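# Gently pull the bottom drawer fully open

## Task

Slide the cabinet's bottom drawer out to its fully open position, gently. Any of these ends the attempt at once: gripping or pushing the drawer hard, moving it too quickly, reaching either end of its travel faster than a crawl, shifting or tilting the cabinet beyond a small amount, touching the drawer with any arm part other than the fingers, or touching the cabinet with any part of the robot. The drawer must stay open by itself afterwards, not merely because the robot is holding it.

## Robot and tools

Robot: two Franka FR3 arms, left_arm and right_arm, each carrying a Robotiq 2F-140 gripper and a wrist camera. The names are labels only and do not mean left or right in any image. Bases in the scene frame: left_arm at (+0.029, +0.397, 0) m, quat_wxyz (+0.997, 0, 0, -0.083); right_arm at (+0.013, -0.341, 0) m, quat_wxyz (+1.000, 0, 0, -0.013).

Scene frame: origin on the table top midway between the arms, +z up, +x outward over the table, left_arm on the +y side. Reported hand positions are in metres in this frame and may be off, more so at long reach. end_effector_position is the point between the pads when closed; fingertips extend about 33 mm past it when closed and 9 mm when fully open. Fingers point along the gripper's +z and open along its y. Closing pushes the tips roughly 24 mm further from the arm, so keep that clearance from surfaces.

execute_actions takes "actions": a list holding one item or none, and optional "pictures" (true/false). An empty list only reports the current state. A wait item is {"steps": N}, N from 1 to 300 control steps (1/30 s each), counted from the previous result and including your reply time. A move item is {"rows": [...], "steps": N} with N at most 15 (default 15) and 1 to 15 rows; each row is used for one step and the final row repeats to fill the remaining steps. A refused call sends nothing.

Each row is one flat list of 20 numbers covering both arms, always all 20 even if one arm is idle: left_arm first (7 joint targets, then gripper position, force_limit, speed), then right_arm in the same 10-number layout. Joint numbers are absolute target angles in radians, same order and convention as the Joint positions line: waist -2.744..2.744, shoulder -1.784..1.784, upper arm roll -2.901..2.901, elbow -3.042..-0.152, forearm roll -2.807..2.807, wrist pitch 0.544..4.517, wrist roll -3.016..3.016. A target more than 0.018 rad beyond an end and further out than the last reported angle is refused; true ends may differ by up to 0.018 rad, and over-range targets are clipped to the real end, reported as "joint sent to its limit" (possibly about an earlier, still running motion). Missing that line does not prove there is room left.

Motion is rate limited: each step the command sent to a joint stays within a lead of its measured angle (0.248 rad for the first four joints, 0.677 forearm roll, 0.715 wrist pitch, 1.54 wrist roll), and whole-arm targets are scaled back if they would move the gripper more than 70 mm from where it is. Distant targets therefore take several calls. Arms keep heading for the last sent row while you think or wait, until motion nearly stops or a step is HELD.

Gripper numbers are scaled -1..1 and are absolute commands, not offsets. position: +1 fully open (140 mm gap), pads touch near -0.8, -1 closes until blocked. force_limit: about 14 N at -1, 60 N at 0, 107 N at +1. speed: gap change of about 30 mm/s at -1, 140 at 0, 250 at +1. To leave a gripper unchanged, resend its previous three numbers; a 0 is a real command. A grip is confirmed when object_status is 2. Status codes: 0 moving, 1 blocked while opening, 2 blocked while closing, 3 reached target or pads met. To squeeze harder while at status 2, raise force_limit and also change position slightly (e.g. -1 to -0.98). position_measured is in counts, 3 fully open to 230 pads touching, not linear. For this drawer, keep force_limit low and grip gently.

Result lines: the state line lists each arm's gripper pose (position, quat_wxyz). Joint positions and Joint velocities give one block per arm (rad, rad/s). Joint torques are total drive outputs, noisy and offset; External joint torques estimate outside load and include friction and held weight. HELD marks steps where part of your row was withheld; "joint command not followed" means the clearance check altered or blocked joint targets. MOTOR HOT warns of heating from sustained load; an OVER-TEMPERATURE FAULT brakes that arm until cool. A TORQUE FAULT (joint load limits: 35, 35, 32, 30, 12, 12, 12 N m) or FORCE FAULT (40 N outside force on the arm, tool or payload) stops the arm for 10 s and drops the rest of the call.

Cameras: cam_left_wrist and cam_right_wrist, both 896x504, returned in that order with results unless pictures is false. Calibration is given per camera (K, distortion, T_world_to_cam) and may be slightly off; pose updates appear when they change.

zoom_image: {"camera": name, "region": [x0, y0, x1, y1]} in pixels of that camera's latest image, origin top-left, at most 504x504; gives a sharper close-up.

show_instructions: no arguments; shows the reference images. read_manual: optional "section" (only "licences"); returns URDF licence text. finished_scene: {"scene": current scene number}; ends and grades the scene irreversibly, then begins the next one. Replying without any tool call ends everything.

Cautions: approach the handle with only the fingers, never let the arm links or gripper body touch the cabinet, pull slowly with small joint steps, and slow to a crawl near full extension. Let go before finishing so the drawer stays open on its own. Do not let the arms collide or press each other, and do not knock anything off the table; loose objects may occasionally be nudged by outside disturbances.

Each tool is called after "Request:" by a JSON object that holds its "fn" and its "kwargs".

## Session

Request:
{"fn": "show_instructions", "kwargs": {}}

Request:
{"fn": "execute_actions", "kwargs": {"actions": []}}

Reference images for this scene: manual page 1, manual page 2, manual page 3, manual page 4, manual page 5.

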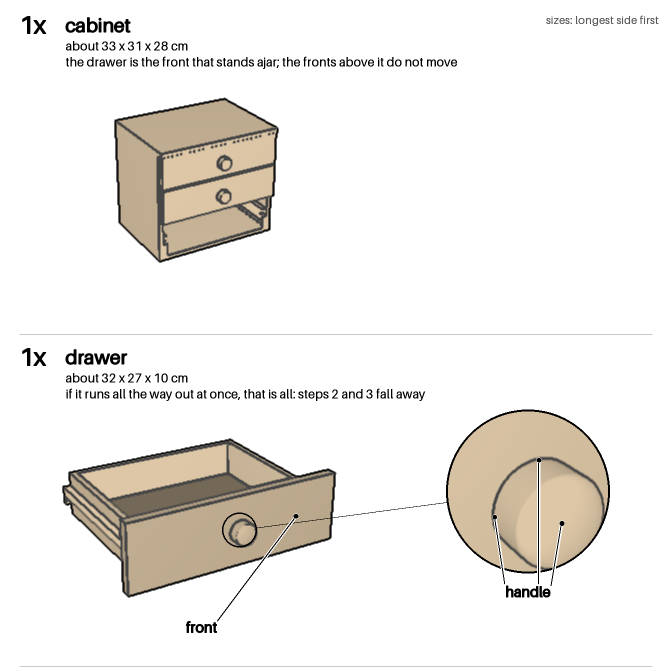

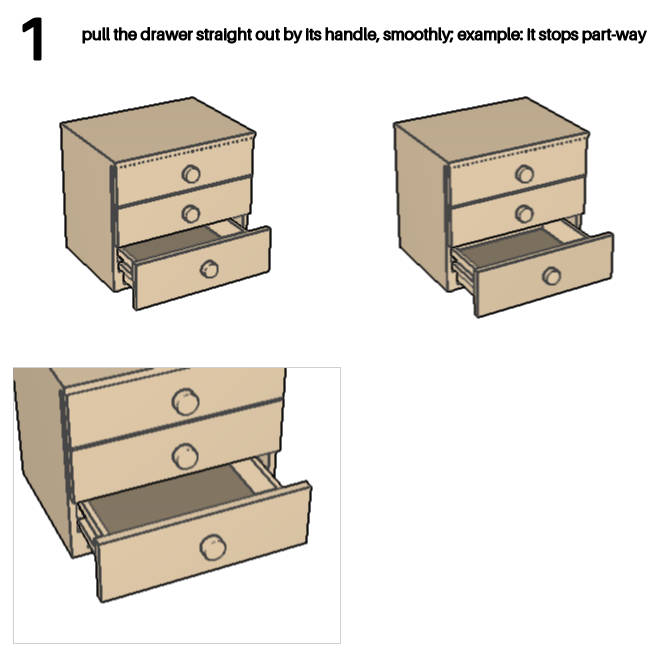

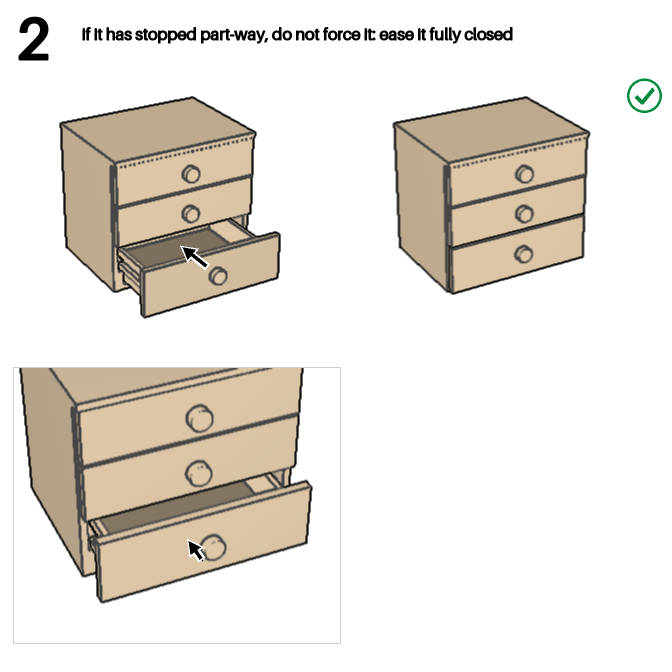

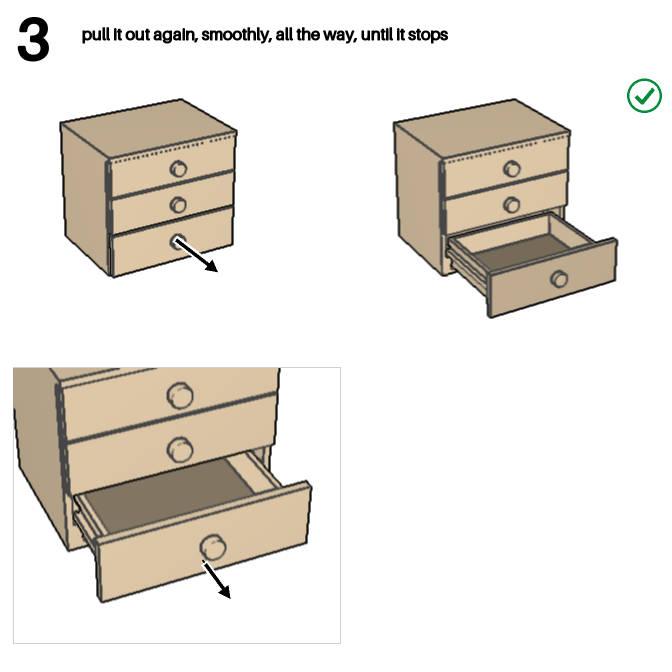

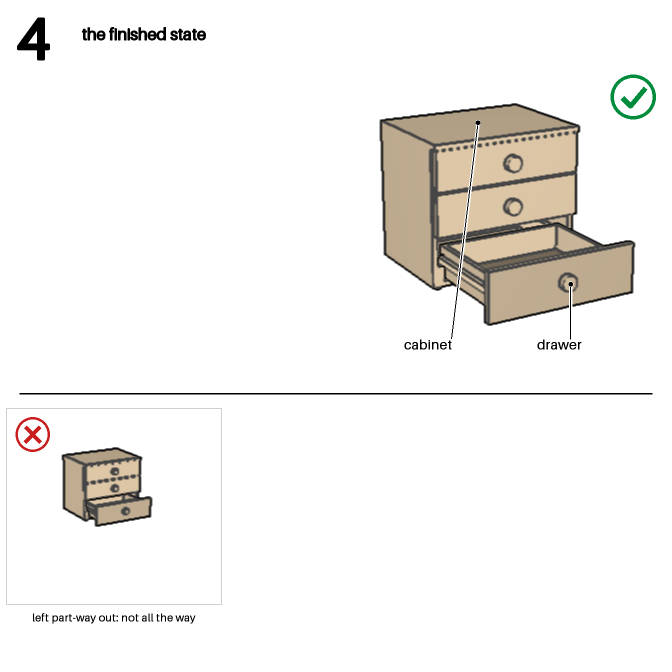

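Scene clock: 0.00 s of 4700.00 s.
left_arm: end_effector_position=(+0.5815, +0.3100, +0.4136) position_measured=230 object_status=3 end_effector_quat_wxyz=(-0.010, +0.888, -0.460, +0.004) | right_arm: end_effector_position=(+0.3428, -0.1020, +0.2225) position_measured=3 object_status=3 end_effector_quat_wxyz=(+0.304, -0.515, +0.650, +0.468)
Joint positions: left_arm=[ 0.009  0.002 -0.009 -1.569  0.017  1.585 -0.781] | right_arm=[ 0.098 -0.251 -0.18  -2.731  1.152  1.791 -0.575]
Joint velocities: left_arm=[ 0.002 -0.    -0.001  0.002  0.001  0.    -0.001] | right_arm=[ 0.     0.    -0.     0.001 -0.001  0.    -0.   ]
Joint torques (N m, as the joint torque sensors report them, + toward a larger angle): no reading
External joint torques (N m, as the arm's controller estimates them; a push from outside toward a larger angle lowers the number): no reading
camera_calibration (this result's frames):
cam_right_wrist: T_world_to_cam=[[-0.929688, 0.0934333, 0.3563, 0.257048], [0.360829, 0.0365794, 0.931914, -0.308049], [0.0740386, 0.994953, -0.067721, 0.286311], [0, 0, 0, 1]] pos_world=[0.328929, -0.297614, 0.214879]

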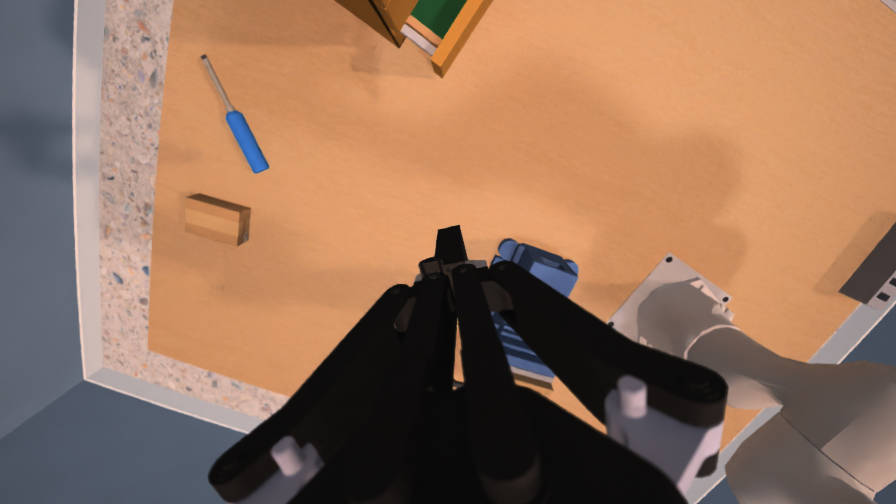

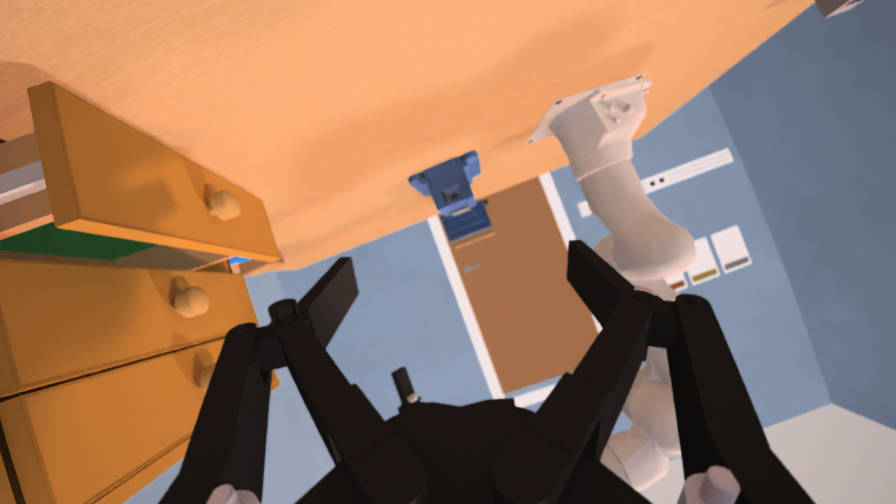

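Request:
{"fn": "execute_actions", "kwargs": {"actions": [{"rows":[[-0.02,-0.03,0,-1.64,0,1.72,-0.5,0,-1,0,0.098,-0.251,-0.18,-2.731,1.152,1.791,-0.575,1,-1,0],[-0.05,-0.06,0,-1.72,0,1.82,-0.2,0,-1,0,0.098,-0.251,-0.18,-2.731,1.152,1.791,-0.575,1,-1,0],[-0.08,-0.09,0,-1.8,0,1.92,0.1,0,-1,0,0.098,-0.251,-0.18,-2.731,1.152,1.791,-0.575,1,-1,0],[-0.11,-0.12,0,-1.88,0,2.0,0.4,0,-1,0,0.098,-0.251,-0.18,-2.731,1.152,1.791,-0.575,1,-1,0],[-0.15,-0.15,0,-1.96,0,2.08,0.7,0,-1,0,0.098,-0.251,-0.18,-2.731,1.152,1.791,-0.575,1,-1,0],[-0.19,-0.18,0,-2.04,0,2.16,1.0,0,-1,0,0.098,-0.251,-0.18,-2.731,1.152,1.791,-0.575,1,-1,0],[-0.23,-0.21,0,-2.12,0,2.24,1.156,0,-1,0,0.098,-0.251,-0.18,-2.731,1.152,1.791,-0.575,1,-1,0],[-0.27,-0.24,0,-2.2,0,2.32,1.156,0,-1,0,0.098,-0.251,-0.18,-2.731,1.152,1.791,-0.575,1,-1,0],[-0.31,-0.27,0,-2.28,0,2.4,1.156,0,-1,0,0.098,-0.251,-0.18,-2.731,1.152,1.791,-0.575,1,-1,0],[-0.35,-0.3,0,-2.36,0,2.48,1.156,0,-1,0,0.098,-0.251,-0.18,-2.731,1.152,1.791,-0.575,1,-1,0],[-0.39,-0.33,0,-2.43,0,2.56,1.156,0,-1,0,0.098,-0.251,-0.18,-2.731,1.152,1.791,-0.575,1,-1,0],[-0.42,-0.36,0,-2.5,0,2.64,1.156,0,-1,0,0.098,-0.251,-0.18,-2.731,1.152,1.791,-0.575,1,-1,0],[-0.45,-0.38,0,-2.55,0,2.72,1.156,0,-1,0,0.098,-0.251,-0.18,-2.731,1.152,1.791,-0.575,1,-1,0],[-0.465,-0.4,0,-2.6,0,2.8,1.156,0,-1,0,0.098,-0.251,-0.18,-2.731,1.152,1.791,-0.575,1,-1,0],[-0.4745,-0.4,0,-2.63,0,2.88,1.156,0,-1,0,0.098,-0.251,-0.18,-2.731,1.152,1.791,-0.575,1,-1,0]],"steps":15}], "pictures": false}}

Request:
{"fn": "execute_actions", "kwargs": {"actions": [{"rows":[[-0.4745,-0.39,0,-2.66,0,2.96,1.156,0,-1,0,0.098,-0.251,-0.18,-2.731,1.152,1.791,-0.575,1,-1,0],[-0.4745,-0.38,0,-2.68,0,3.03,1.156,0,-1,0,0.098,-0.251,-0.18,-2.731,1.152,1.791,-0.575,1,-1,0],[-0.4745,-0.36,0,-2.7,0,3.09,1.156,0,-1,0,0.098,-0.251,-0.18,-2.731,1.152,1.791,-0.575,1,-1,0],[-0.4745,-0.33,0,-2.72,0,3.15,1.156,0,-1,0,0.098,-0.251,-0.18,-2.731,1.152,1.791,-0.575,1,-1,0],[-0.4745,-0.3,0,-2.74,0,3.2,1.156,0,-1,0,0.098,-0.251,-0.18,-2.731,1.152,1.791,-0.575,1,-1,0],[-0.4745,-0.27,0,-2.755,0,3.25,1.156,0,-1,0,0.098,-0.251,-0.18,-2.731,1.152,1.791,-0.575,1,-1,0],[-0.4745,-0.24,0,-2.77,0,3.3,1.156,0,-1,0,0.098,-0.251,-0.18,-2.731,1.152,1.791,-0.575,1,-1,0],[-0.4745,-0.21,0,-2.78,0,3.34,1.156,0,-1,0,0.098,-0.251,-0.18,-2.731,1.152,1.791,-0.575,1,-1,0],[-0.4745,-0.18,0,-2.79,0,3.37,1.156,0,-1,0,0.098,-0.251,-0.18,-2.731,1.152,1.791,-0.575,1,-1,0],[-0.4745,-0.15,0,-2.799,0,3.399,1.156,0,-1,0,0.098,-0.251,-0.18,-2.731,1.152,1.791,-0.575,1,-1,0],[-0.4745,-0.12,0,-2.799,0,3.399,1.156,0,-1,0,0.098,-0.251,-0.18,-2.731,1.152,1.791,-0.575,1,-1,0],[-0.4745,-0.095,0,-2.799,0,3.399,1.156,0,-1,0,0.098,-0.251,-0.18,-2.731,1.152,1.791,-0.575,1,-1,0],[-0.4745,-0.07,0,-2.799,0,3.399,1.156,0,-1,0,0.098,-0.251,-0.18,-2.731,1.152,1.791,-0.575,1,-1,0],[-0.4745,-0.05,0,-2.799,0,3.399,1.156,0,-1,0,0.098,-0.251,-0.18,-2.731,1.152,1.791,-0.575,1,-1,0],[-0.4745,-0.04,0,-2.799,0,3.399,1.156,0,-1,0,0.098,-0.251,-0.18,-2.731,1.152,1.791,-0.575,1,-1,0]],"steps":15}], "pictures": false}}

Request:
{"fn": "execute_actions", "kwargs": {"actions": [{"steps":25}]}}

Scene clock: 10.50 s of 4700.00 s.
left_arm: end_effector_position=(+0.5055, +0.1118, +0.3045) position_measured=129 object_status=0 end_effector_quat_wxyz=(+0.113, -0.315, +0.933, -0.130) | right_arm: end_effector_position=(+0.3428, -0.1020, +0.2225) position_measured=3 object_status=3 end_effector_quat_wxyz=(+0.304, -0.515, +0.650, +0.468)
Joint positions: left_arm=[-0.373 -0.314 -0.003 -2.314  0.005  2.347  0.375] | right_arm=[ 0.098 -0.251 -0.18  -2.731  1.152  1.791 -0.575]
Joint velocities: left_arm=[-0.774 -0.695 -0.044 -1.449 -0.007  1.975  1.636] | right_arm=[-0.001 -0.     0.001 -0.001  0.001  0.    -0.001]
Joint torques (N m, as the joint torque sensors report them, + toward a larger angle): left_arm=[  2.95 -17.04   2.66  26.37   0.16   3.81   0.68] | right_arm=[  0.3  -18.29   1.04  19.63   1.09  -0.75   0.07]
External joint torques (N m, as the arm's controller estimates them; a push from outside toward a larger angle lowers the number): left_arm=[-1.43 -0.77 -1.2  -0.99 -0.56  0.7   0.74] | right_arm=[ 0.29  0.1   0.51  0.31 -0.07  0.04  0.07]
Steps of this call (steps 1 to 90: nothing new was sent; then 7.00 s passed at rest; steps 91 to 105: all 15 steps of this action). Readings (joint positions | what the end effector reports):
91: left_arm=[0.004 -0.005 -0.005 -1.585 0.015 1.605 -0.758] | right_arm=[0.098 -0.251 -0.180 -2.731 1.152 1.791 -0.575] | left_arm position_measured=230 object_status=0 | right_arm position_measured=3 object_status=3
92: left_arm=[-0.007 -0.022 -0.000 -1.621 0.013 1.641 -0.707] | right_arm=[0.098 -0.251 -0.180 -2.731 1.152 1.791 -0.575] | left_arm position_measured=225 object_status=0 | right_arm position_measured=3 object_status=3
94: left_arm=[-0.046 -0.069 0.006 -1.733 0.010 1.742 -0.530] | right_arm=[0.098 -0.251 -0.180 -2.731 1.152 1.791 -0.575] | left_arm position_measured=210 object_status=0 | right_arm position_measured=3 object_status=3
98: left_arm=[-0.160 -0.156 0.005 -1.972 0.007 1.951 -0.089] | right_arm=[0.098 -0.251 -0.180 -2.731 1.152 1.791 -0.575] | left_arm position_measured=179 object_status=0 | right_arm position_measured=3 object_status=3
105: the state above

Scene clock: 11.00 s of 4700.00 s.
left_arm: end_effector_position=(+0.4618, +0.0749, +0.1219) position_measured=129 object_status=3 end_effector_quat_wxyz=(+0.237, +0.033, +0.957, -0.164) | right_arm: end_effector_position=(+0.3428, -0.1020, +0.2225) position_measured=3 object_status=3 end_effector_quat_wxyz=(+0.304, -0.515, +0.650, +0.468)
Joint positions: left_arm=[-0.472 -0.081 -0.002 -2.796  0.003  3.299  0.996] | right_arm=[ 0.098 -0.251 -0.18  -2.731  1.152  1.791 -0.575]
Joint velocities: left_arm=[-0.002  0.603  0.    -0.063  0.001  0.561  0.511] | right_arm=[ 0.001 -0.     0.001  0.002  0.001 -0.001 -0.001]
Joint torques (N m, as the joint torque sensors report them, + toward a larger angle): left_arm=[ -0.65 -25.53   0.3   18.81  -0.38   4.43   0.35] | right_arm=[  0.32 -18.38   1.32  19.85   1.08  -0.76   0.02]
External joint torques (N m, as the arm's controller estimates them; a push from outside toward a larger angle lowers the number): left_arm=[-0.69  2.91  0.32 -0.81 -0.68  0.53  0.39] | right_arm=[ 0.26  0.12  0.74  0.35 -0.1   0.03  0.03]
Steps of this call (steps 1 to 15: all 15 steps of this action). Readings (joint positions | what the end effector reports):
1: left_arm=[-0.399 -0.337 -0.003 -2.370 0.005 2.431 0.438] | right_arm=[0.098 -0.251 -0.180 -2.731 1.152 1.791 -0.575] | left_arm position_measured=129 object_status=0 | right_arm position_measured=3 object_status=3
2: left_arm=[-0.424 -0.358 -0.004 -2.437 0.005 2.535 0.508] | right_arm=[0.098 -0.251 -0.180 -2.731 1.152 1.791 -0.575] | left_arm position_measured=129 object_status=0 | right_arm position_measured=3 object_status=3
4: left_arm=[-0.456 -0.367 -0.006 -2.574 0.004 2.726 0.635] | right_arm=[0.098 -0.251 -0.180 -2.731 1.152 1.791 -0.575] | left_arm position_measured=129 object_status=0 | right_arm position_measured=3 object_status=3
8: left_arm=[-0.471 -0.269 -0.004 -2.732 0.004 3.022 0.818] | right_arm=[0.098 -0.251 -0.180 -2.731 1.152 1.791 -0.575] | left_arm position_measured=129 object_status=3 | right_arm position_measured=3 object_status=3
15: the state above

Scene clock: 11.83 s of 4700.00 s.
left_arm: end_effector_position=(+0.4696, +0.0689, +0.1233) position_measured=129 object_status=3 end_effector_quat_wxyz=(+0.270, +0.101, +0.944, -0.160) | right_arm: end_effector_position=(+0.3428, -0.1020, +0.2225) position_measured=3 object_status=3 end_effector_quat_wxyz=(+0.304, -0.515, +0.650, +0.468)
Joint positions: left_arm=[-0.472 -0.042 -0.002 -2.8    0.003  3.395  1.141] | right_arm=[ 0.098 -0.251 -0.18  -2.731  1.152  1.791 -0.575]
Joint velocities: left_arm=[ 0.001  0.001  0.    -0.001 -0.     0.005  0.033] | right_arm=[-0.001  0.001 -0.001  0.001  0.001  0.     0.001]
Joint torques (N m, as the joint torque sensors report them, + toward a larger angle): left_arm=[ -1.13 -21.32   0.37  17.89  -0.34   3.86   0.34] | right_arm=[  0.37 -18.41   1.    19.89   1.05  -0.75   0.02]
External joint torques (N m, as the arm's controller estimates them; a push from outside toward a larger angle lowers the number): left_arm=[-1.14  1.71  0.39  1.18 -0.63  0.46  0.37] | right_arm=[ 0.46  0.05  0.57  0.45 -0.13  0.01  0.03]
Steps of this call (steps 1 to 25: the robot went on to your last target). Readings (joint positions | what the end effector reports):
1: left_arm=[-0.472 -0.064 -0.002 -2.798 0.003 3.315 1.012] | right_arm=[0.098 -0.251 -0.180 -2.731 1.152 1.791 -0.575] | left_arm position_measured=129 object_status=3 | right_arm position_measured=3 object_status=3
2: left_arm=[-0.472 -0.053 -0.002 -2.800 0.003 3.329 1.027] | right_arm=[0.098 -0.251 -0.180 -2.731 1.152 1.791 -0.575] | left_arm position_measured=129 object_status=3 | right_arm position_measured=3 object_status=3
4: left_arm=[-0.472 -0.044 -0.002 -2.800 0.003 3.350 1.051] | right_arm=[0.098 -0.251 -0.180 -2.731 1.152 1.791 -0.575] | left_arm position_measured=129 object_status=3 | right_arm position_measured=3 object_status=3
8: left_arm=[-0.472 -0.042 -0.002 -2.800 0.003 3.375 1.087] | right_arm=[0.098 -0.251 -0.180 -2.731 1.152 1.791 -0.575] | left_arm position_measured=129 object_status=3 | right_arm position_measured=3 object_status=3
25: the state above
camera_calibration (this result's frames):
cam_left_wrist: T_world_to_cam=[[0.483714, 0.867009, -0.119653, -0.267178], [0.526578, -0.179093, 0.831049, -0.327393], [0.699097, -0.464996, -0.543177, -0.0342308], [0, 0, 0, 1]] pos_world=[0.325566, 0.157095, 0.221518]
cam_right_wrist: T_world_to_cam=[[-0.929688, 0.0934333, 0.3563, 0.257047], [0.36083, 0.0365795, 0.931914, -0.308049], [0.0740385, 0.994953, -0.067721, 0.286311], [0, 0, 0, 1]] pos_world=[0.328929, -0.297614, 0.214879]

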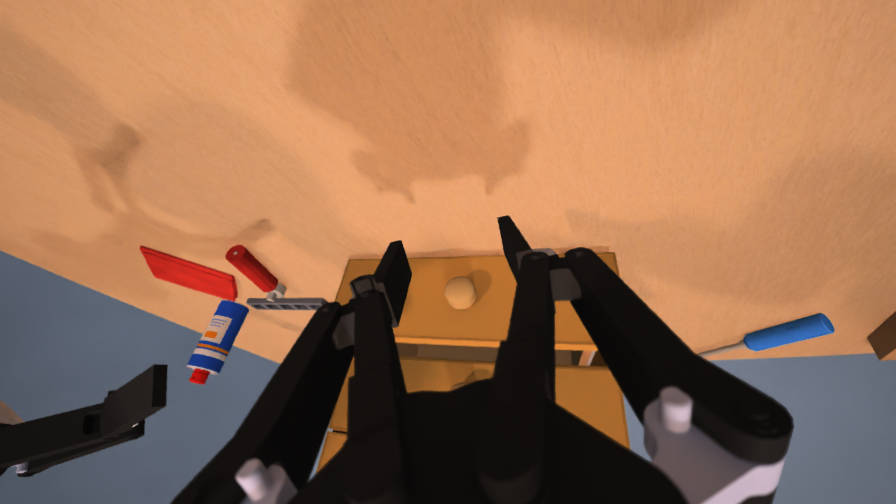

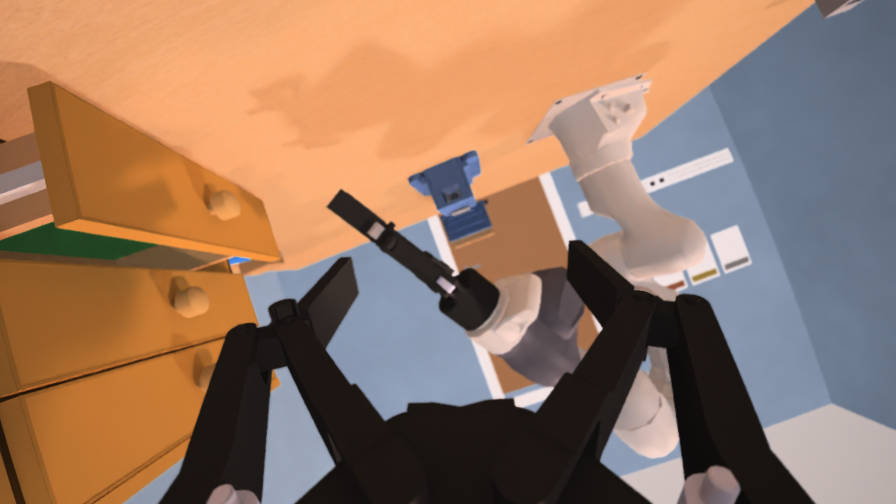

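Request:
{"fn": "execute_actions", "kwargs": {"actions": [{"rows":[[-0.473,-0.025,0,-2.785,0,3.411,1.139,0,-1,0,0.098,-0.251,-0.18,-2.731,1.152,1.791,-0.575,1,-1,0],[-0.472,-0.005,0,-2.766,0,3.411,1.139,0,-1,0,0.098,-0.251,-0.18,-2.731,1.152,1.791,-0.575,1,-1,0],[-0.471,0.02,0,-2.742,0,3.411,1.139,0,-1,0,0.098,-0.251,-0.18,-2.731,1.152,1.791,-0.575,1,-1,0],[-0.47,0.045,0,-2.718,0,3.411,1.139,0,-1,0,0.098,-0.251,-0.18,-2.731,1.152,1.791,-0.575,1,-1,0],[-0.469,0.07,0,-2.694,0,3.411,1.139,0,-1,0,0.098,-0.251,-0.18,-2.731,1.152,1.791,-0.575,1,-1,0],[-0.468,0.095,0,-2.67,0,3.411,1.139,0,-1,0,0.098,-0.251,-0.18,-2.731,1.152,1.791,-0.575,1,-1,0],[-0.467,0.12,0,-2.646,0,3.411,1.139,0,-1,0,0.098,-0.251,-0.18,-2.731,1.152,1.791,-0.575,1,-1,0],[-0.467,0.145,0,-2.622,0,3.411,1.139,0,-1,0,0.098,-0.251,-0.18,-2.731,1.152,1.791,-0.575,1,-1,0],[-0.467,0.17,0,-2.598,0,3.411,1.139,0,-1,0,0.098,-0.251,-0.18,-2.731,1.152,1.791,-0.575,1,-1,0],[-0.467,0.192,0,-2.577,0,3.411,1.139,0,-1,0,0.098,-0.251,-0.18,-2.731,1.152,1.791,-0.575,1,-1,0],[-0.467,0.21,0,-2.56,0,3.411,1.139,0,-1,0,0.098,-0.251,-0.18,-2.731,1.152,1.791,-0.575,1,-1,0],[-0.467,0.224,0,-2.547,0,3.411,1.139,0,-1,0,0.098,-0.251,-0.18,-2.731,1.152,1.791,-0.575,1,-1,0],[-0.467,0.233,0,-2.538,0,3.411,1.139,0,-1,0,0.098,-0.251,-0.18,-2.731,1.152,1.791,-0.575,1,-1,0]],"steps":15}], "pictures": false}}

Request:
{"fn": "execute_actions", "kwargs": {"actions": [{"steps":10}]}}

Request:
{"fn": "zoom_image", "kwargs": {"camera": "cam_right_wrist", "region": [140, 120, 380, 300]}}

Scene clock: 16.83 s of 4700.00 s.
left_arm: end_effector_position=(+0.5310, +0.0258, +0.0909) position_measured=129 object_status=3 end_effector_quat_wxyz=(+0.269, +0.101, +0.945, -0.158) | right_arm: end_effector_position=(+0.3428, -0.1020, +0.2225) position_measured=3 object_status=3 end_effector_quat_wxyz=(+0.304, -0.515, +0.650, +0.468)
Joint positions: left_arm=[-0.469  0.219 -0.001 -2.553  0.003  3.407  1.145] | right_arm=[ 0.098 -0.251 -0.18  -2.731  1.152  1.791 -0.575]
Joint velocities: left_arm=[ 0.001  0.209 -0.001  0.172 -0.001 -0.    -0.004] | right_arm=[-0.001 -0.001  0.001 -0.002  0.001 -0.001 -0.001]
Joint torques (N m, as the joint torque sensors report them, + toward a larger angle): left_arm=[  1.62 -32.75   0.33  17.96  -0.32   3.9   -0.16] | right_arm=[  0.29 -18.5    1.05  19.94   1.06  -0.77   0.07]
External joint torques (N m, as the arm's controller estimates them; a push from outside toward a larger angle lowers the number): left_arm=[ 1.49  2.11 -0.01  1.58 -0.54  0.29 -0.13] | right_arm=[ 0.26 -0.09  0.51  0.67 -0.1   0.03  0.08]
Steps of this call (steps 1 to 30: the robot went on to your last target; steps 31 to 90: nothing new was sent; then 1.50 s passed at rest; steps 91 to 105: all 15 steps of this action). Readings (joint positions | what the end effector reports):
91: left_arm=[-0.472 -0.040 -0.002 -2.798 0.003 3.398 1.150] | right_arm=[0.098 -0.251 -0.180 -2.731 1.152 1.791 -0.575] | left_arm position_measured=129 object_status=3 | right_arm position_measured=3 object_status=3
92: left_arm=[-0.472 -0.032 -0.002 -2.790 0.003 3.400 1.150] | right_arm=[0.098 -0.251 -0.180 -2.731 1.152 1.791 -0.575] | left_arm position_measured=129 object_status=3 | right_arm position_measured=3 object_status=3
94: left_arm=[-0.472 -0.002 -0.001 -2.760 0.003 3.403 1.149] | right_arm=[0.098 -0.251 -0.180 -2.731 1.152 1.791 -0.575] | left_arm position_measured=129 object_status=3 | right_arm position_measured=3 object_status=3
98: left_arm=[-0.470 0.088 -0.001 -2.674 0.003 3.406 1.147] | right_arm=[0.098 -0.251 -0.180 -2.731 1.152 1.791 -0.575] | left_arm position_measured=129 object_status=3 | right_arm position_measured=3 object_status=3
105: the state above

Scene clock: 17.17 s of 4700.00 s.
left_arm: end_effector_position=(+0.5348, +0.0231, +0.0905) position_measured=129 object_status=3 end_effector_quat_wxyz=(+0.270, +0.101, +0.944, -0.159) | right_arm: end_effector_position=(+0.3428, -0.1020, +0.2225) position_measured=3 object_status=3 end_effector_quat_wxyz=(+0.304, -0.515, +0.650, +0.468)
Joint positions: left_arm=[-0.469  0.23  -0.001 -2.54   0.003  3.408  1.144] | right_arm=[ 0.098 -0.251 -0.18  -2.731  1.152  1.791 -0.575]
Joint velocities: left_arm=[ 0.     0.001 -0.     0.002  0.     0.001 -0.   ] | right_arm=[-0.001 -0.     0.001 -0.001  0.     0.001 -0.001]
Joint torques (N m, as the joint torque sensors report them, + toward a larger angle): left_arm=[  1.44 -29.72   0.75  18.09  -0.34   3.82  -0.15] | right_arm=[  0.42 -18.42   1.22  19.78   1.08  -0.78   0.02]
External joint torques (N m, as the arm's controller estimates them; a push from outside toward a larger angle lowers the number): left_arm=[ 1.42  2.2   0.53  1.56 -0.63  0.43 -0.12] | right_arm=[ 0.38  0.01  0.67  0.43 -0.09  0.01  0.03]
Steps of this call (steps 1 to 10: the robot went on to your last target). Readings (joint positions | what the end effector reports):
1: left_arm=[-0.469 0.225 -0.001 -2.549 0.003 3.407 1.145] | right_arm=[0.098 -0.251 -0.180 -2.731 1.152 1.791 -0.575] | left_arm position_measured=129 object_status=3 | right_arm position_measured=3 object_status=3
2: left_arm=[-0.469 0.228 -0.001 -2.546 0.003 3.407 1.145] | right_arm=[0.098 -0.251 -0.180 -2.731 1.152 1.791 -0.575] | left_arm position_measured=129 object_status=3 | right_arm position_measured=3 object_status=3
4: left_arm=[-0.469 0.230 -0.001 -2.542 0.003 3.407 1.145] | right_arm=[0.098 -0.251 -0.180 -2.731 1.152 1.791 -0.575] | left_arm position_measured=129 object_status=3 | right_arm position_measured=3 object_status=3
8: left_arm=[-0.469 0.230 -0.001 -2.540 0.003 3.408 1.145] | right_arm=[0.098 -0.251 -0.180 -2.731 1.152 1.791 -0.575] | left_arm position_measured=129 object_status=3 | right_arm position_measured=3 object_status=3
10: the state above
camera_calibration (this result's frames):
cam_left_wrist: T_world_to_cam=[[0.482978, 0.867613, -0.118237, -0.262702], [0.525516, -0.179199, 0.831697, -0.342186], [0.700403, -0.463827, -0.542494, -0.119695], [0, 0, 0, 1]] pos_world=[0.390538, 0.111087, 0.1886]
cam_right_wrist: T_world_to_cam=[[-0.929688, 0.0934332, 0.3563, 0.257047], [0.360829, 0.0365795, 0.931914, -0.308049], [0.0740385, 0.994953, -0.067721, 0.286311], [0, 0, 0, 1]] pos_world=[0.328929, -0.297614, 0.214879]

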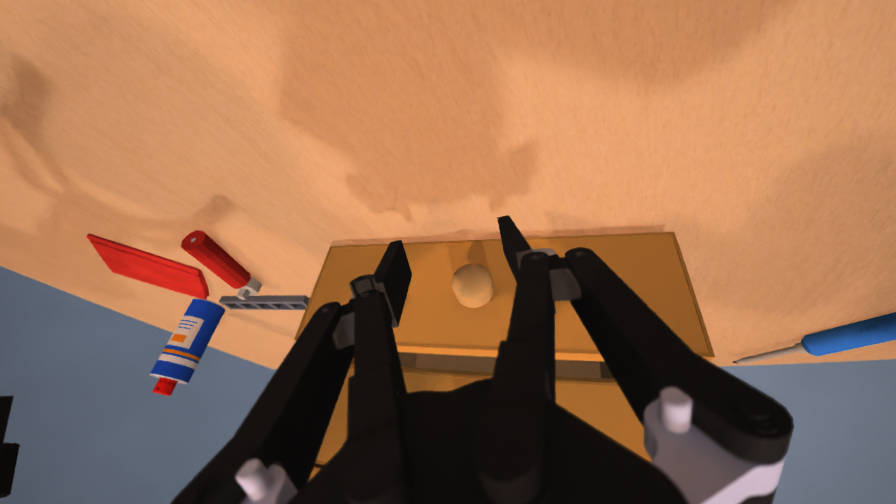

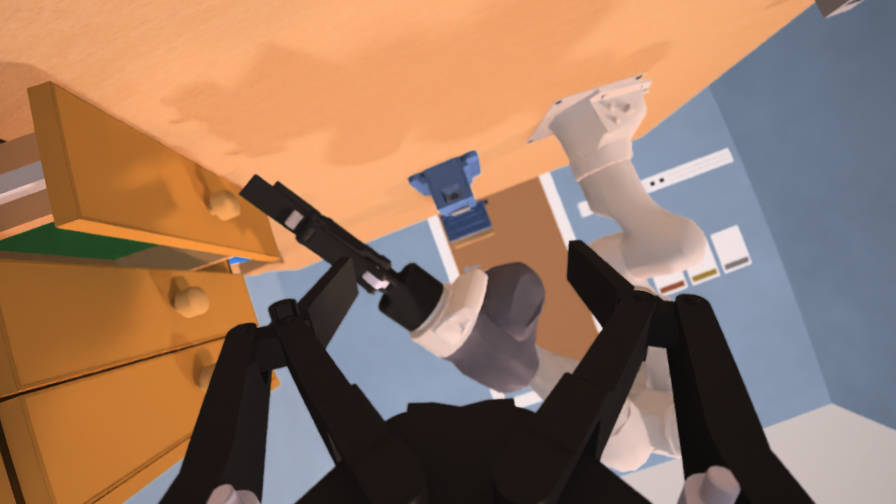

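Region (140, 120, 380, 300) of cam_right_wrist's 896x504 image, scaled by 2.100, with more detail than that image has; it fills the top 378 rows of this view, and the rest is white.

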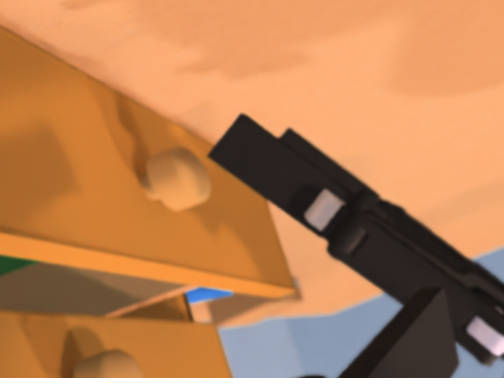

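Request:
{"fn": "execute_actions", "kwargs": {"actions": [{"rows":[[-0.465,0.239,0,-2.529,0,3.398,1.175,0,-1,0,0.098,-0.251,-0.18,-2.731,1.152,1.791,-0.575,1,-1,0],[-0.462,0.246,0,-2.518,0,3.39,1.175,0,-1,0,0.098,-0.251,-0.18,-2.731,1.152,1.791,-0.575,1,-1,0],[-0.459,0.253,0,-2.507,0,3.385,1.175,0,-1,0,0.098,-0.251,-0.18,-2.731,1.152,1.791,-0.575,1,-1,0],[-0.457,0.26,0,-2.496,0,3.38,1.175,0,-1,0,0.098,-0.251,-0.18,-2.731,1.152,1.791,-0.575,1,-1,0],[-0.455,0.267,0,-2.485,0,3.376,1.175,0,-1,0,0.098,-0.251,-0.18,-2.731,1.152,1.791,-0.575,1,-1,0],[-0.453,0.274,0,-2.474,0,3.372,1.175,0,-1,0,0.098,-0.251,-0.18,-2.731,1.152,1.791,-0.575,1,-1,0],[-0.451,0.281,0,-2.463,0,3.368,1.175,0,-1,0,0.098,-0.251,-0.18,-2.731,1.152,1.791,-0.575,1,-1,0],[-0.449,0.288,0,-2.452,0,3.364,1.175,0,-1,0,0.098,-0.251,-0.18,-2.731,1.152,1.791,-0.575,1,-1,0],[-0.447,0.294,0,-2.442,0,3.362,1.175,0,-1,0,0.098,-0.251,-0.18,-2.731,1.152,1.791,-0.575,1,-1,0],[-0.446,0.3,0,-2.433,0,3.362,1.175,0,-1,0,0.098,-0.251,-0.18,-2.731,1.152,1.791,-0.575,1,-1,0],[-0.445,0.305,0,-2.426,0,3.362,1.175,0,-1,0,0.098,-0.251,-0.18,-2.731,1.152,1.791,-0.575,1,-1,0],[-0.444,0.309,0,-2.42,0,3.362,1.175,0,-1,0,0.098,-0.251,-0.18,-2.731,1.152,1.791,-0.575,1,-1,0],[-0.443,0.312,0,-2.415,0,3.362,1.175,0,-1,0,0.098,-0.251,-0.18,-2.731,1.152,1.791,-0.575,1,-1,0],[-0.442,0.3145,0,-2.4115,0,3.362,1.175,-0.2,-1,-0.5,0.098,-0.251,-0.18,-2.731,1.152,1.791,-0.575,1,-1,0]],"steps":15}], "pictures": false}}

Request:
{"fn": "execute_actions", "kwargs": {"actions": [{"steps":12}]}}

Request:
{"fn": "zoom_image", "kwargs": {"camera": "cam_right_wrist", "region": [140, 120, 380, 300]}}

Request:
{"fn": "zoom_image", "kwargs": {"camera": "cam_left_wrist", "region": [380, 200, 540, 320]}}

Scene clock: 23.63 s of 4700.00 s.
left_arm: end_effector_position=(+0.5732, +0.0145, +0.0886) position_measured=132 object_status=0 end_effector_quat_wxyz=(+0.276, +0.099, +0.944, -0.154) | right_arm: end_effector_position=(+0.3428, -0.1020, +0.2225) position_measured=3 object_status=3 end_effector_quat_wxyz=(+0.304, -0.515, +0.650, +0.468)
Joint positions: left_arm=[-0.445  0.307 -0.001 -2.421  0.003  3.37   1.165] | right_arm=[ 0.098 -0.251 -0.18  -2.731  1.152  1.791 -0.575]
Joint velocities: left_arm=[ 0.023  0.074  0.002  0.109  0.    -0.028  0.017] | right_arm=[ 0.001 -0.    -0.    -0.    -0.001  0.     0.   ]
Joint torques (N m, as the joint torque sensors report them, + toward a larger angle): left_arm=[  1.22 -33.29   0.78  18.2   -0.24   2.9    0.27] | right_arm=[  0.38 -18.37   1.11  19.86   1.02  -0.76   0.  ]
External joint torques (N m, as the arm's controller estimates them; a push from outside toward a larger angle lowers the number): left_arm=[ 1.51  2.34  0.75  1.67 -0.57 -0.47  0.3 ] | right_arm=[ 0.35  0.05  0.58  0.54 -0.14  0.03  0.01]
Steps of this call (steps 1 to 30: the robot went on to your last target; steps 31 to 90: nothing new was sent; then 2.97 s passed at rest; steps 91 to 105: all 15 steps of this action). Readings (joint positions | what the end effector reports):
91: left_arm=[-0.469 0.232 -0.001 -2.538 0.003 3.407 1.146] | right_arm=[0.098 -0.251 -0.180 -2.731 1.152 1.791 -0.575] | left_arm position_measured=129 object_status=3 | right_arm position_measured=3 object_status=3
92: left_arm=[-0.468 0.235 -0.001 -2.533 0.003 3.405 1.149] | right_arm=[0.098 -0.251 -0.180 -2.731 1.152 1.791 -0.575] | left_arm position_measured=129 object_status=3 | right_arm position_measured=3 object_status=3
94: left_arm=[-0.464 0.244 -0.001 -2.517 0.003 3.399 1.153] | right_arm=[0.098 -0.251 -0.180 -2.731 1.152 1.791 -0.575] | left_arm position_measured=129 object_status=3 | right_arm position_measured=3 object_status=3
98: left_arm=[-0.456 0.270 -0.001 -2.477 0.003 3.384 1.159] | right_arm=[0.098 -0.251 -0.180 -2.731 1.152 1.791 -0.575] | left_arm position_measured=129 object_status=3 | right_arm position_measured=3 object_status=3
105: the state above

Scene clock: 24.03 s of 4700.00 s.
left_arm: end_effector_position=(+0.5753, +0.0142, +0.0879) position_measured=154 object_status=3 end_effector_quat_wxyz=(+0.275, +0.100, +0.944, -0.153) | right_arm: end_effector_position=(+0.3428, -0.1020, +0.2225) position_measured=3 object_status=3 end_effector_quat_wxyz=(+0.304, -0.515, +0.650, +0.468)
Joint positions: left_arm=[-0.444  0.312 -0.001 -2.413  0.003  3.365  1.169] | right_arm=[ 0.098 -0.251 -0.18  -2.731  1.152  1.791 -0.575]
Joint velocities: left_arm=[ 0.     0.     0.     0.     0.001 -0.003  0.006] | right_arm=[-0.001  0.001  0.001  0.001 -0.001  0.     0.001]
Joint torques (N m, as the joint torque sensors report them, + toward a larger angle): left_arm=[  1.42 -32.9    0.65  18.32  -0.25   3.03   0.27] | right_arm=[  0.15 -18.14   1.09  19.89   1.04  -0.77   0.03]
External joint torques (N m, as the arm's controller estimates them; a push from outside toward a larger angle lowers the number): left_arm=[ 1.49  2.31  0.45  1.06 -0.59 -0.36  0.3 ] | right_arm=[ 0.19  0.27  0.62  0.46 -0.13  0.    0.03]
Steps of this call (steps 1 to 12: the robot went on to your last target). Readings (joint positions | what the end effector reports):
1: left_arm=[-0.445 0.309 -0.001 -2.418 0.003 3.369 1.165] | right_arm=[0.098 -0.251 -0.180 -2.731 1.152 1.791 -0.575] | left_arm position_measured=136 object_status=0 | right_arm position_measured=3 object_status=3
2: left_arm=[-0.444 0.310 -0.001 -2.416 0.003 3.368 1.166] | right_arm=[0.098 -0.251 -0.180 -2.731 1.152 1.791 -0.575] | left_arm position_measured=141 object_status=0 | right_arm position_measured=3 object_status=3
4: left_arm=[-0.444 0.311 -0.001 -2.414 0.003 3.367 1.167] | right_arm=[0.098 -0.251 -0.180 -2.731 1.152 1.791 -0.575] | left_arm position_measured=150 object_status=0 | right_arm position_measured=3 object_status=3
8: left_arm=[-0.444 0.312 -0.001 -2.413 0.003 3.366 1.168] | right_arm=[0.098 -0.251 -0.180 -2.731 1.152 1.791 -0.575] | left_arm position_measured=154 object_status=0 | right_arm position_measured=3 object_status=3
12: the state above
camera_calibration (this result's frames):
cam_left_wrist: T_world_to_cam=[[0.478932, 0.871632, -0.104312, -0.273789], [0.517892, -0.184601, 0.83529, -0.35869], [0.70881, -0.45407, -0.539823, -0.158838], [0, 0, 0, 1]] pos_world=[0.429475, 0.100305, 0.185306]
cam_right_wrist: T_world_to_cam=[[-0.929688, 0.0934333, 0.3563, 0.257047], [0.36083, 0.0365794, 0.931914, -0.308049], [0.0740386, 0.994953, -0.067721, 0.286311], [0, 0, 0, 1]] pos_world=[0.328929, -0.297614, 0.214879]

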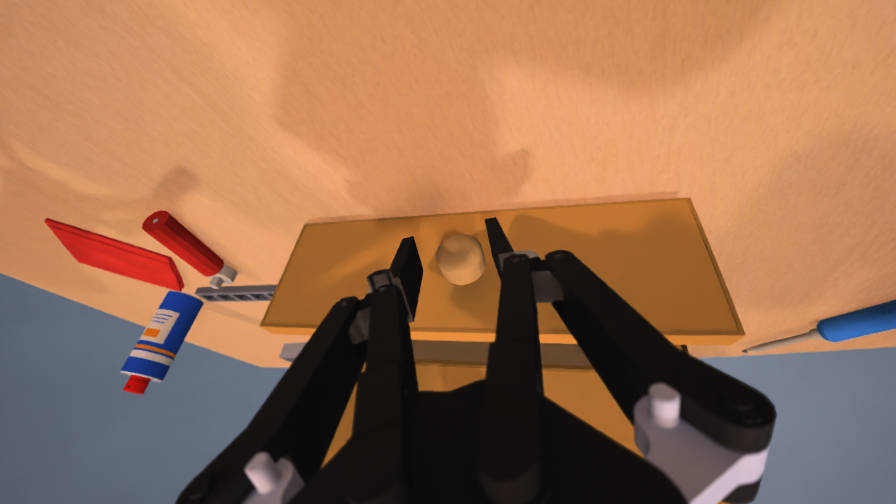

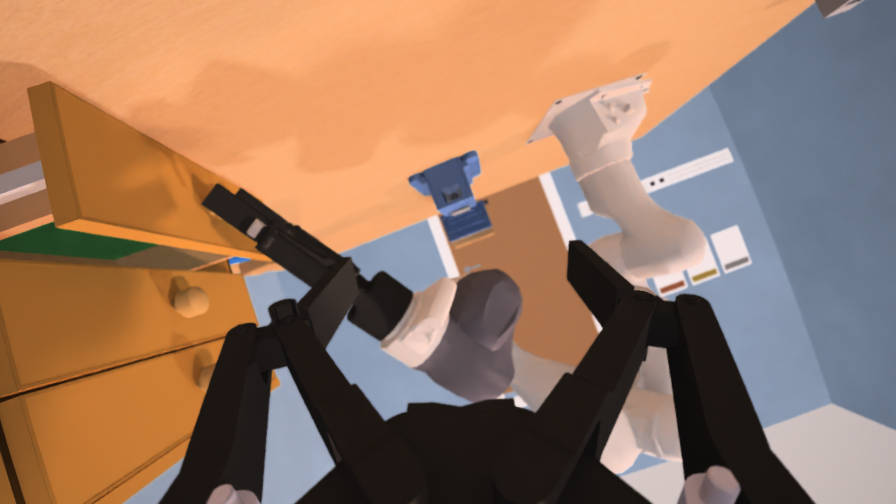

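Region (140, 120, 380, 300) of cam_right_wrist's 896x504 image, scaled by 2.100, with more detail than that image has; it fills the top 378 rows of this view, and the rest is white.

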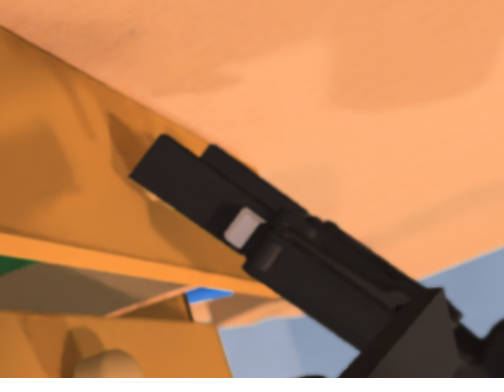

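Region (380, 200, 540, 320) of cam_left_wrist's 896x504 image, scaled by 3.150, with more detail than that image has; it fills the top 378 rows of this view, and the rest is white.

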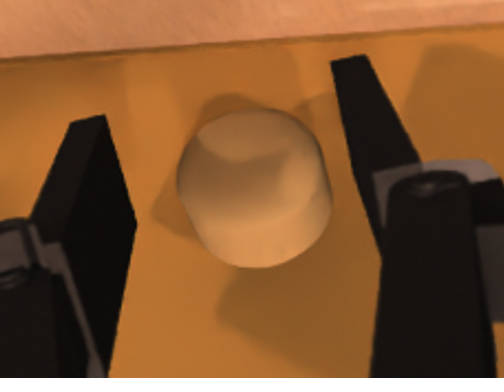

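Request:
{"fn": "execute_actions", "kwargs": {"actions": []}}

Scene clock: 27.43 s of 4700.00 s.
left_arm: end_effector_position=(+0.5753, +0.0143, +0.0877) position_measured=154 object_status=3 end_effector_quat_wxyz=(+0.275, +0.101, +0.944, -0.152) | right_arm: end_effector_position=(+0.3428, -0.1020, +0.2225) position_measured=3 object_status=3 end_effector_quat_wxyz=(+0.304, -0.515, +0.650, +0.468)
Joint positions: left_arm=[-0.444  0.312 -0.001 -2.413  0.003  3.365  1.17 ] | right_arm=[ 0.098 -0.251 -0.18  -2.731  1.152  1.791 -0.575]
Joint velocities: left_arm=[ 0.001 -0.    -0.001  0.001  0.    -0.     0.001] | right_arm=[-0.    -0.    -0.     0.001 -0.     0.    -0.001]
Joint torques (N m, as the joint torque sensors report them, + toward a larger angle): left_arm=[  1.29 -32.87   0.67  18.32  -0.28   3.03   0.27] | right_arm=[  0.41 -18.37   0.98  19.97   1.    -0.78   0.01]
External joint torques (N m, as the arm's controller estimates them; a push from outside toward a larger angle lowers the number): left_arm=[ 1.26  2.59  0.37  0.88 -0.6  -0.4   0.3 ] | right_arm=[ 0.47  0.08  0.52  0.54 -0.18 -0.01  0.02]
Steps of this call (steps 1 to 15: the robot went on to your last target; steps 16 to 90: nothing new was sent; then 0.40 s passed at rest). Readings (joint positions | what the end effector reports):
1: left_arm=[-0.444 0.312 -0.001 -2.413 0.003 3.365 1.169] | right_arm=[0.098 -0.251 -0.180 -2.731 1.152 1.791 -0.575] | left_arm position_measured=154 object_status=3 | right_arm position_measured=3 object_status=3
2: left_arm=[-0.444 0.312 -0.001 -2.413 0.003 3.365 1.169] | right_arm=[0.098 -0.251 -0.180 -2.731 1.152 1.791 -0.575] | left_arm position_measured=154 object_status=3 | right_arm position_measured=3 object_status=3
4: left_arm=[-0.444 0.312 -0.001 -2.413 0.003 3.365 1.169] | right_arm=[0.098 -0.251 -0.180 -2.731 1.152 1.791 -0.575] | left_arm position_measured=154 object_status=3 | right_arm position_measured=3 object_status=3
8: left_arm=[-0.444 0.312 -0.001 -2.413 0.003 3.365 1.169] | right_arm=[0.098 -0.251 -0.180 -2.731 1.152 1.791 -0.575] | left_arm position_measured=154 object_status=3 | right_arm position_measured=3 object_status=3
90: the state above
All arms were judged still, so your last target was given up. Only a new action makes them travel on or press farther. Fingers that are still opening or closing keep moving.
camera_calibration (this result's frames):
cam_left_wrist: T_world_to_cam=[[0.479843, 0.871239, -0.103407, -0.274479], [0.517655, -0.185982, 0.835131, -0.358386], [0.708367, -0.454261, -0.540243, -0.158596], [0, 0, 0, 1]] pos_world=[0.429571, 0.10044, 0.185236]
cam_right_wrist: T_world_to_cam=[[-0.929688, 0.0934332, 0.3563, 0.257048], [0.360829, 0.0365795, 0.931914, -0.308049], [0.0740385, 0.994953, -0.067721, 0.286311], [0, 0, 0, 1]] pos_world=[0.328929, -0.297614, 0.214879]

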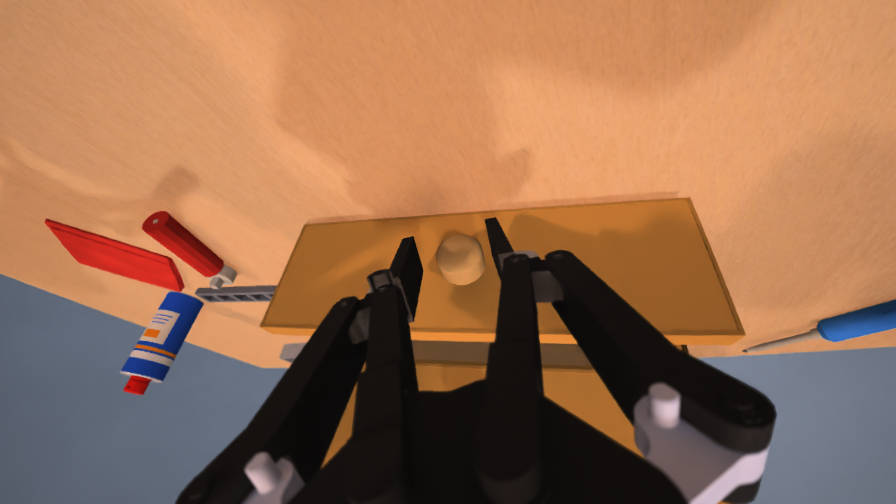

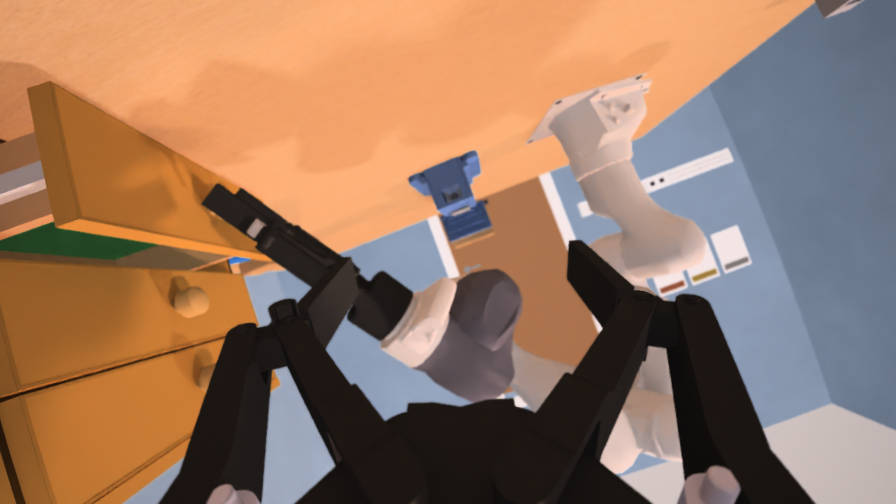

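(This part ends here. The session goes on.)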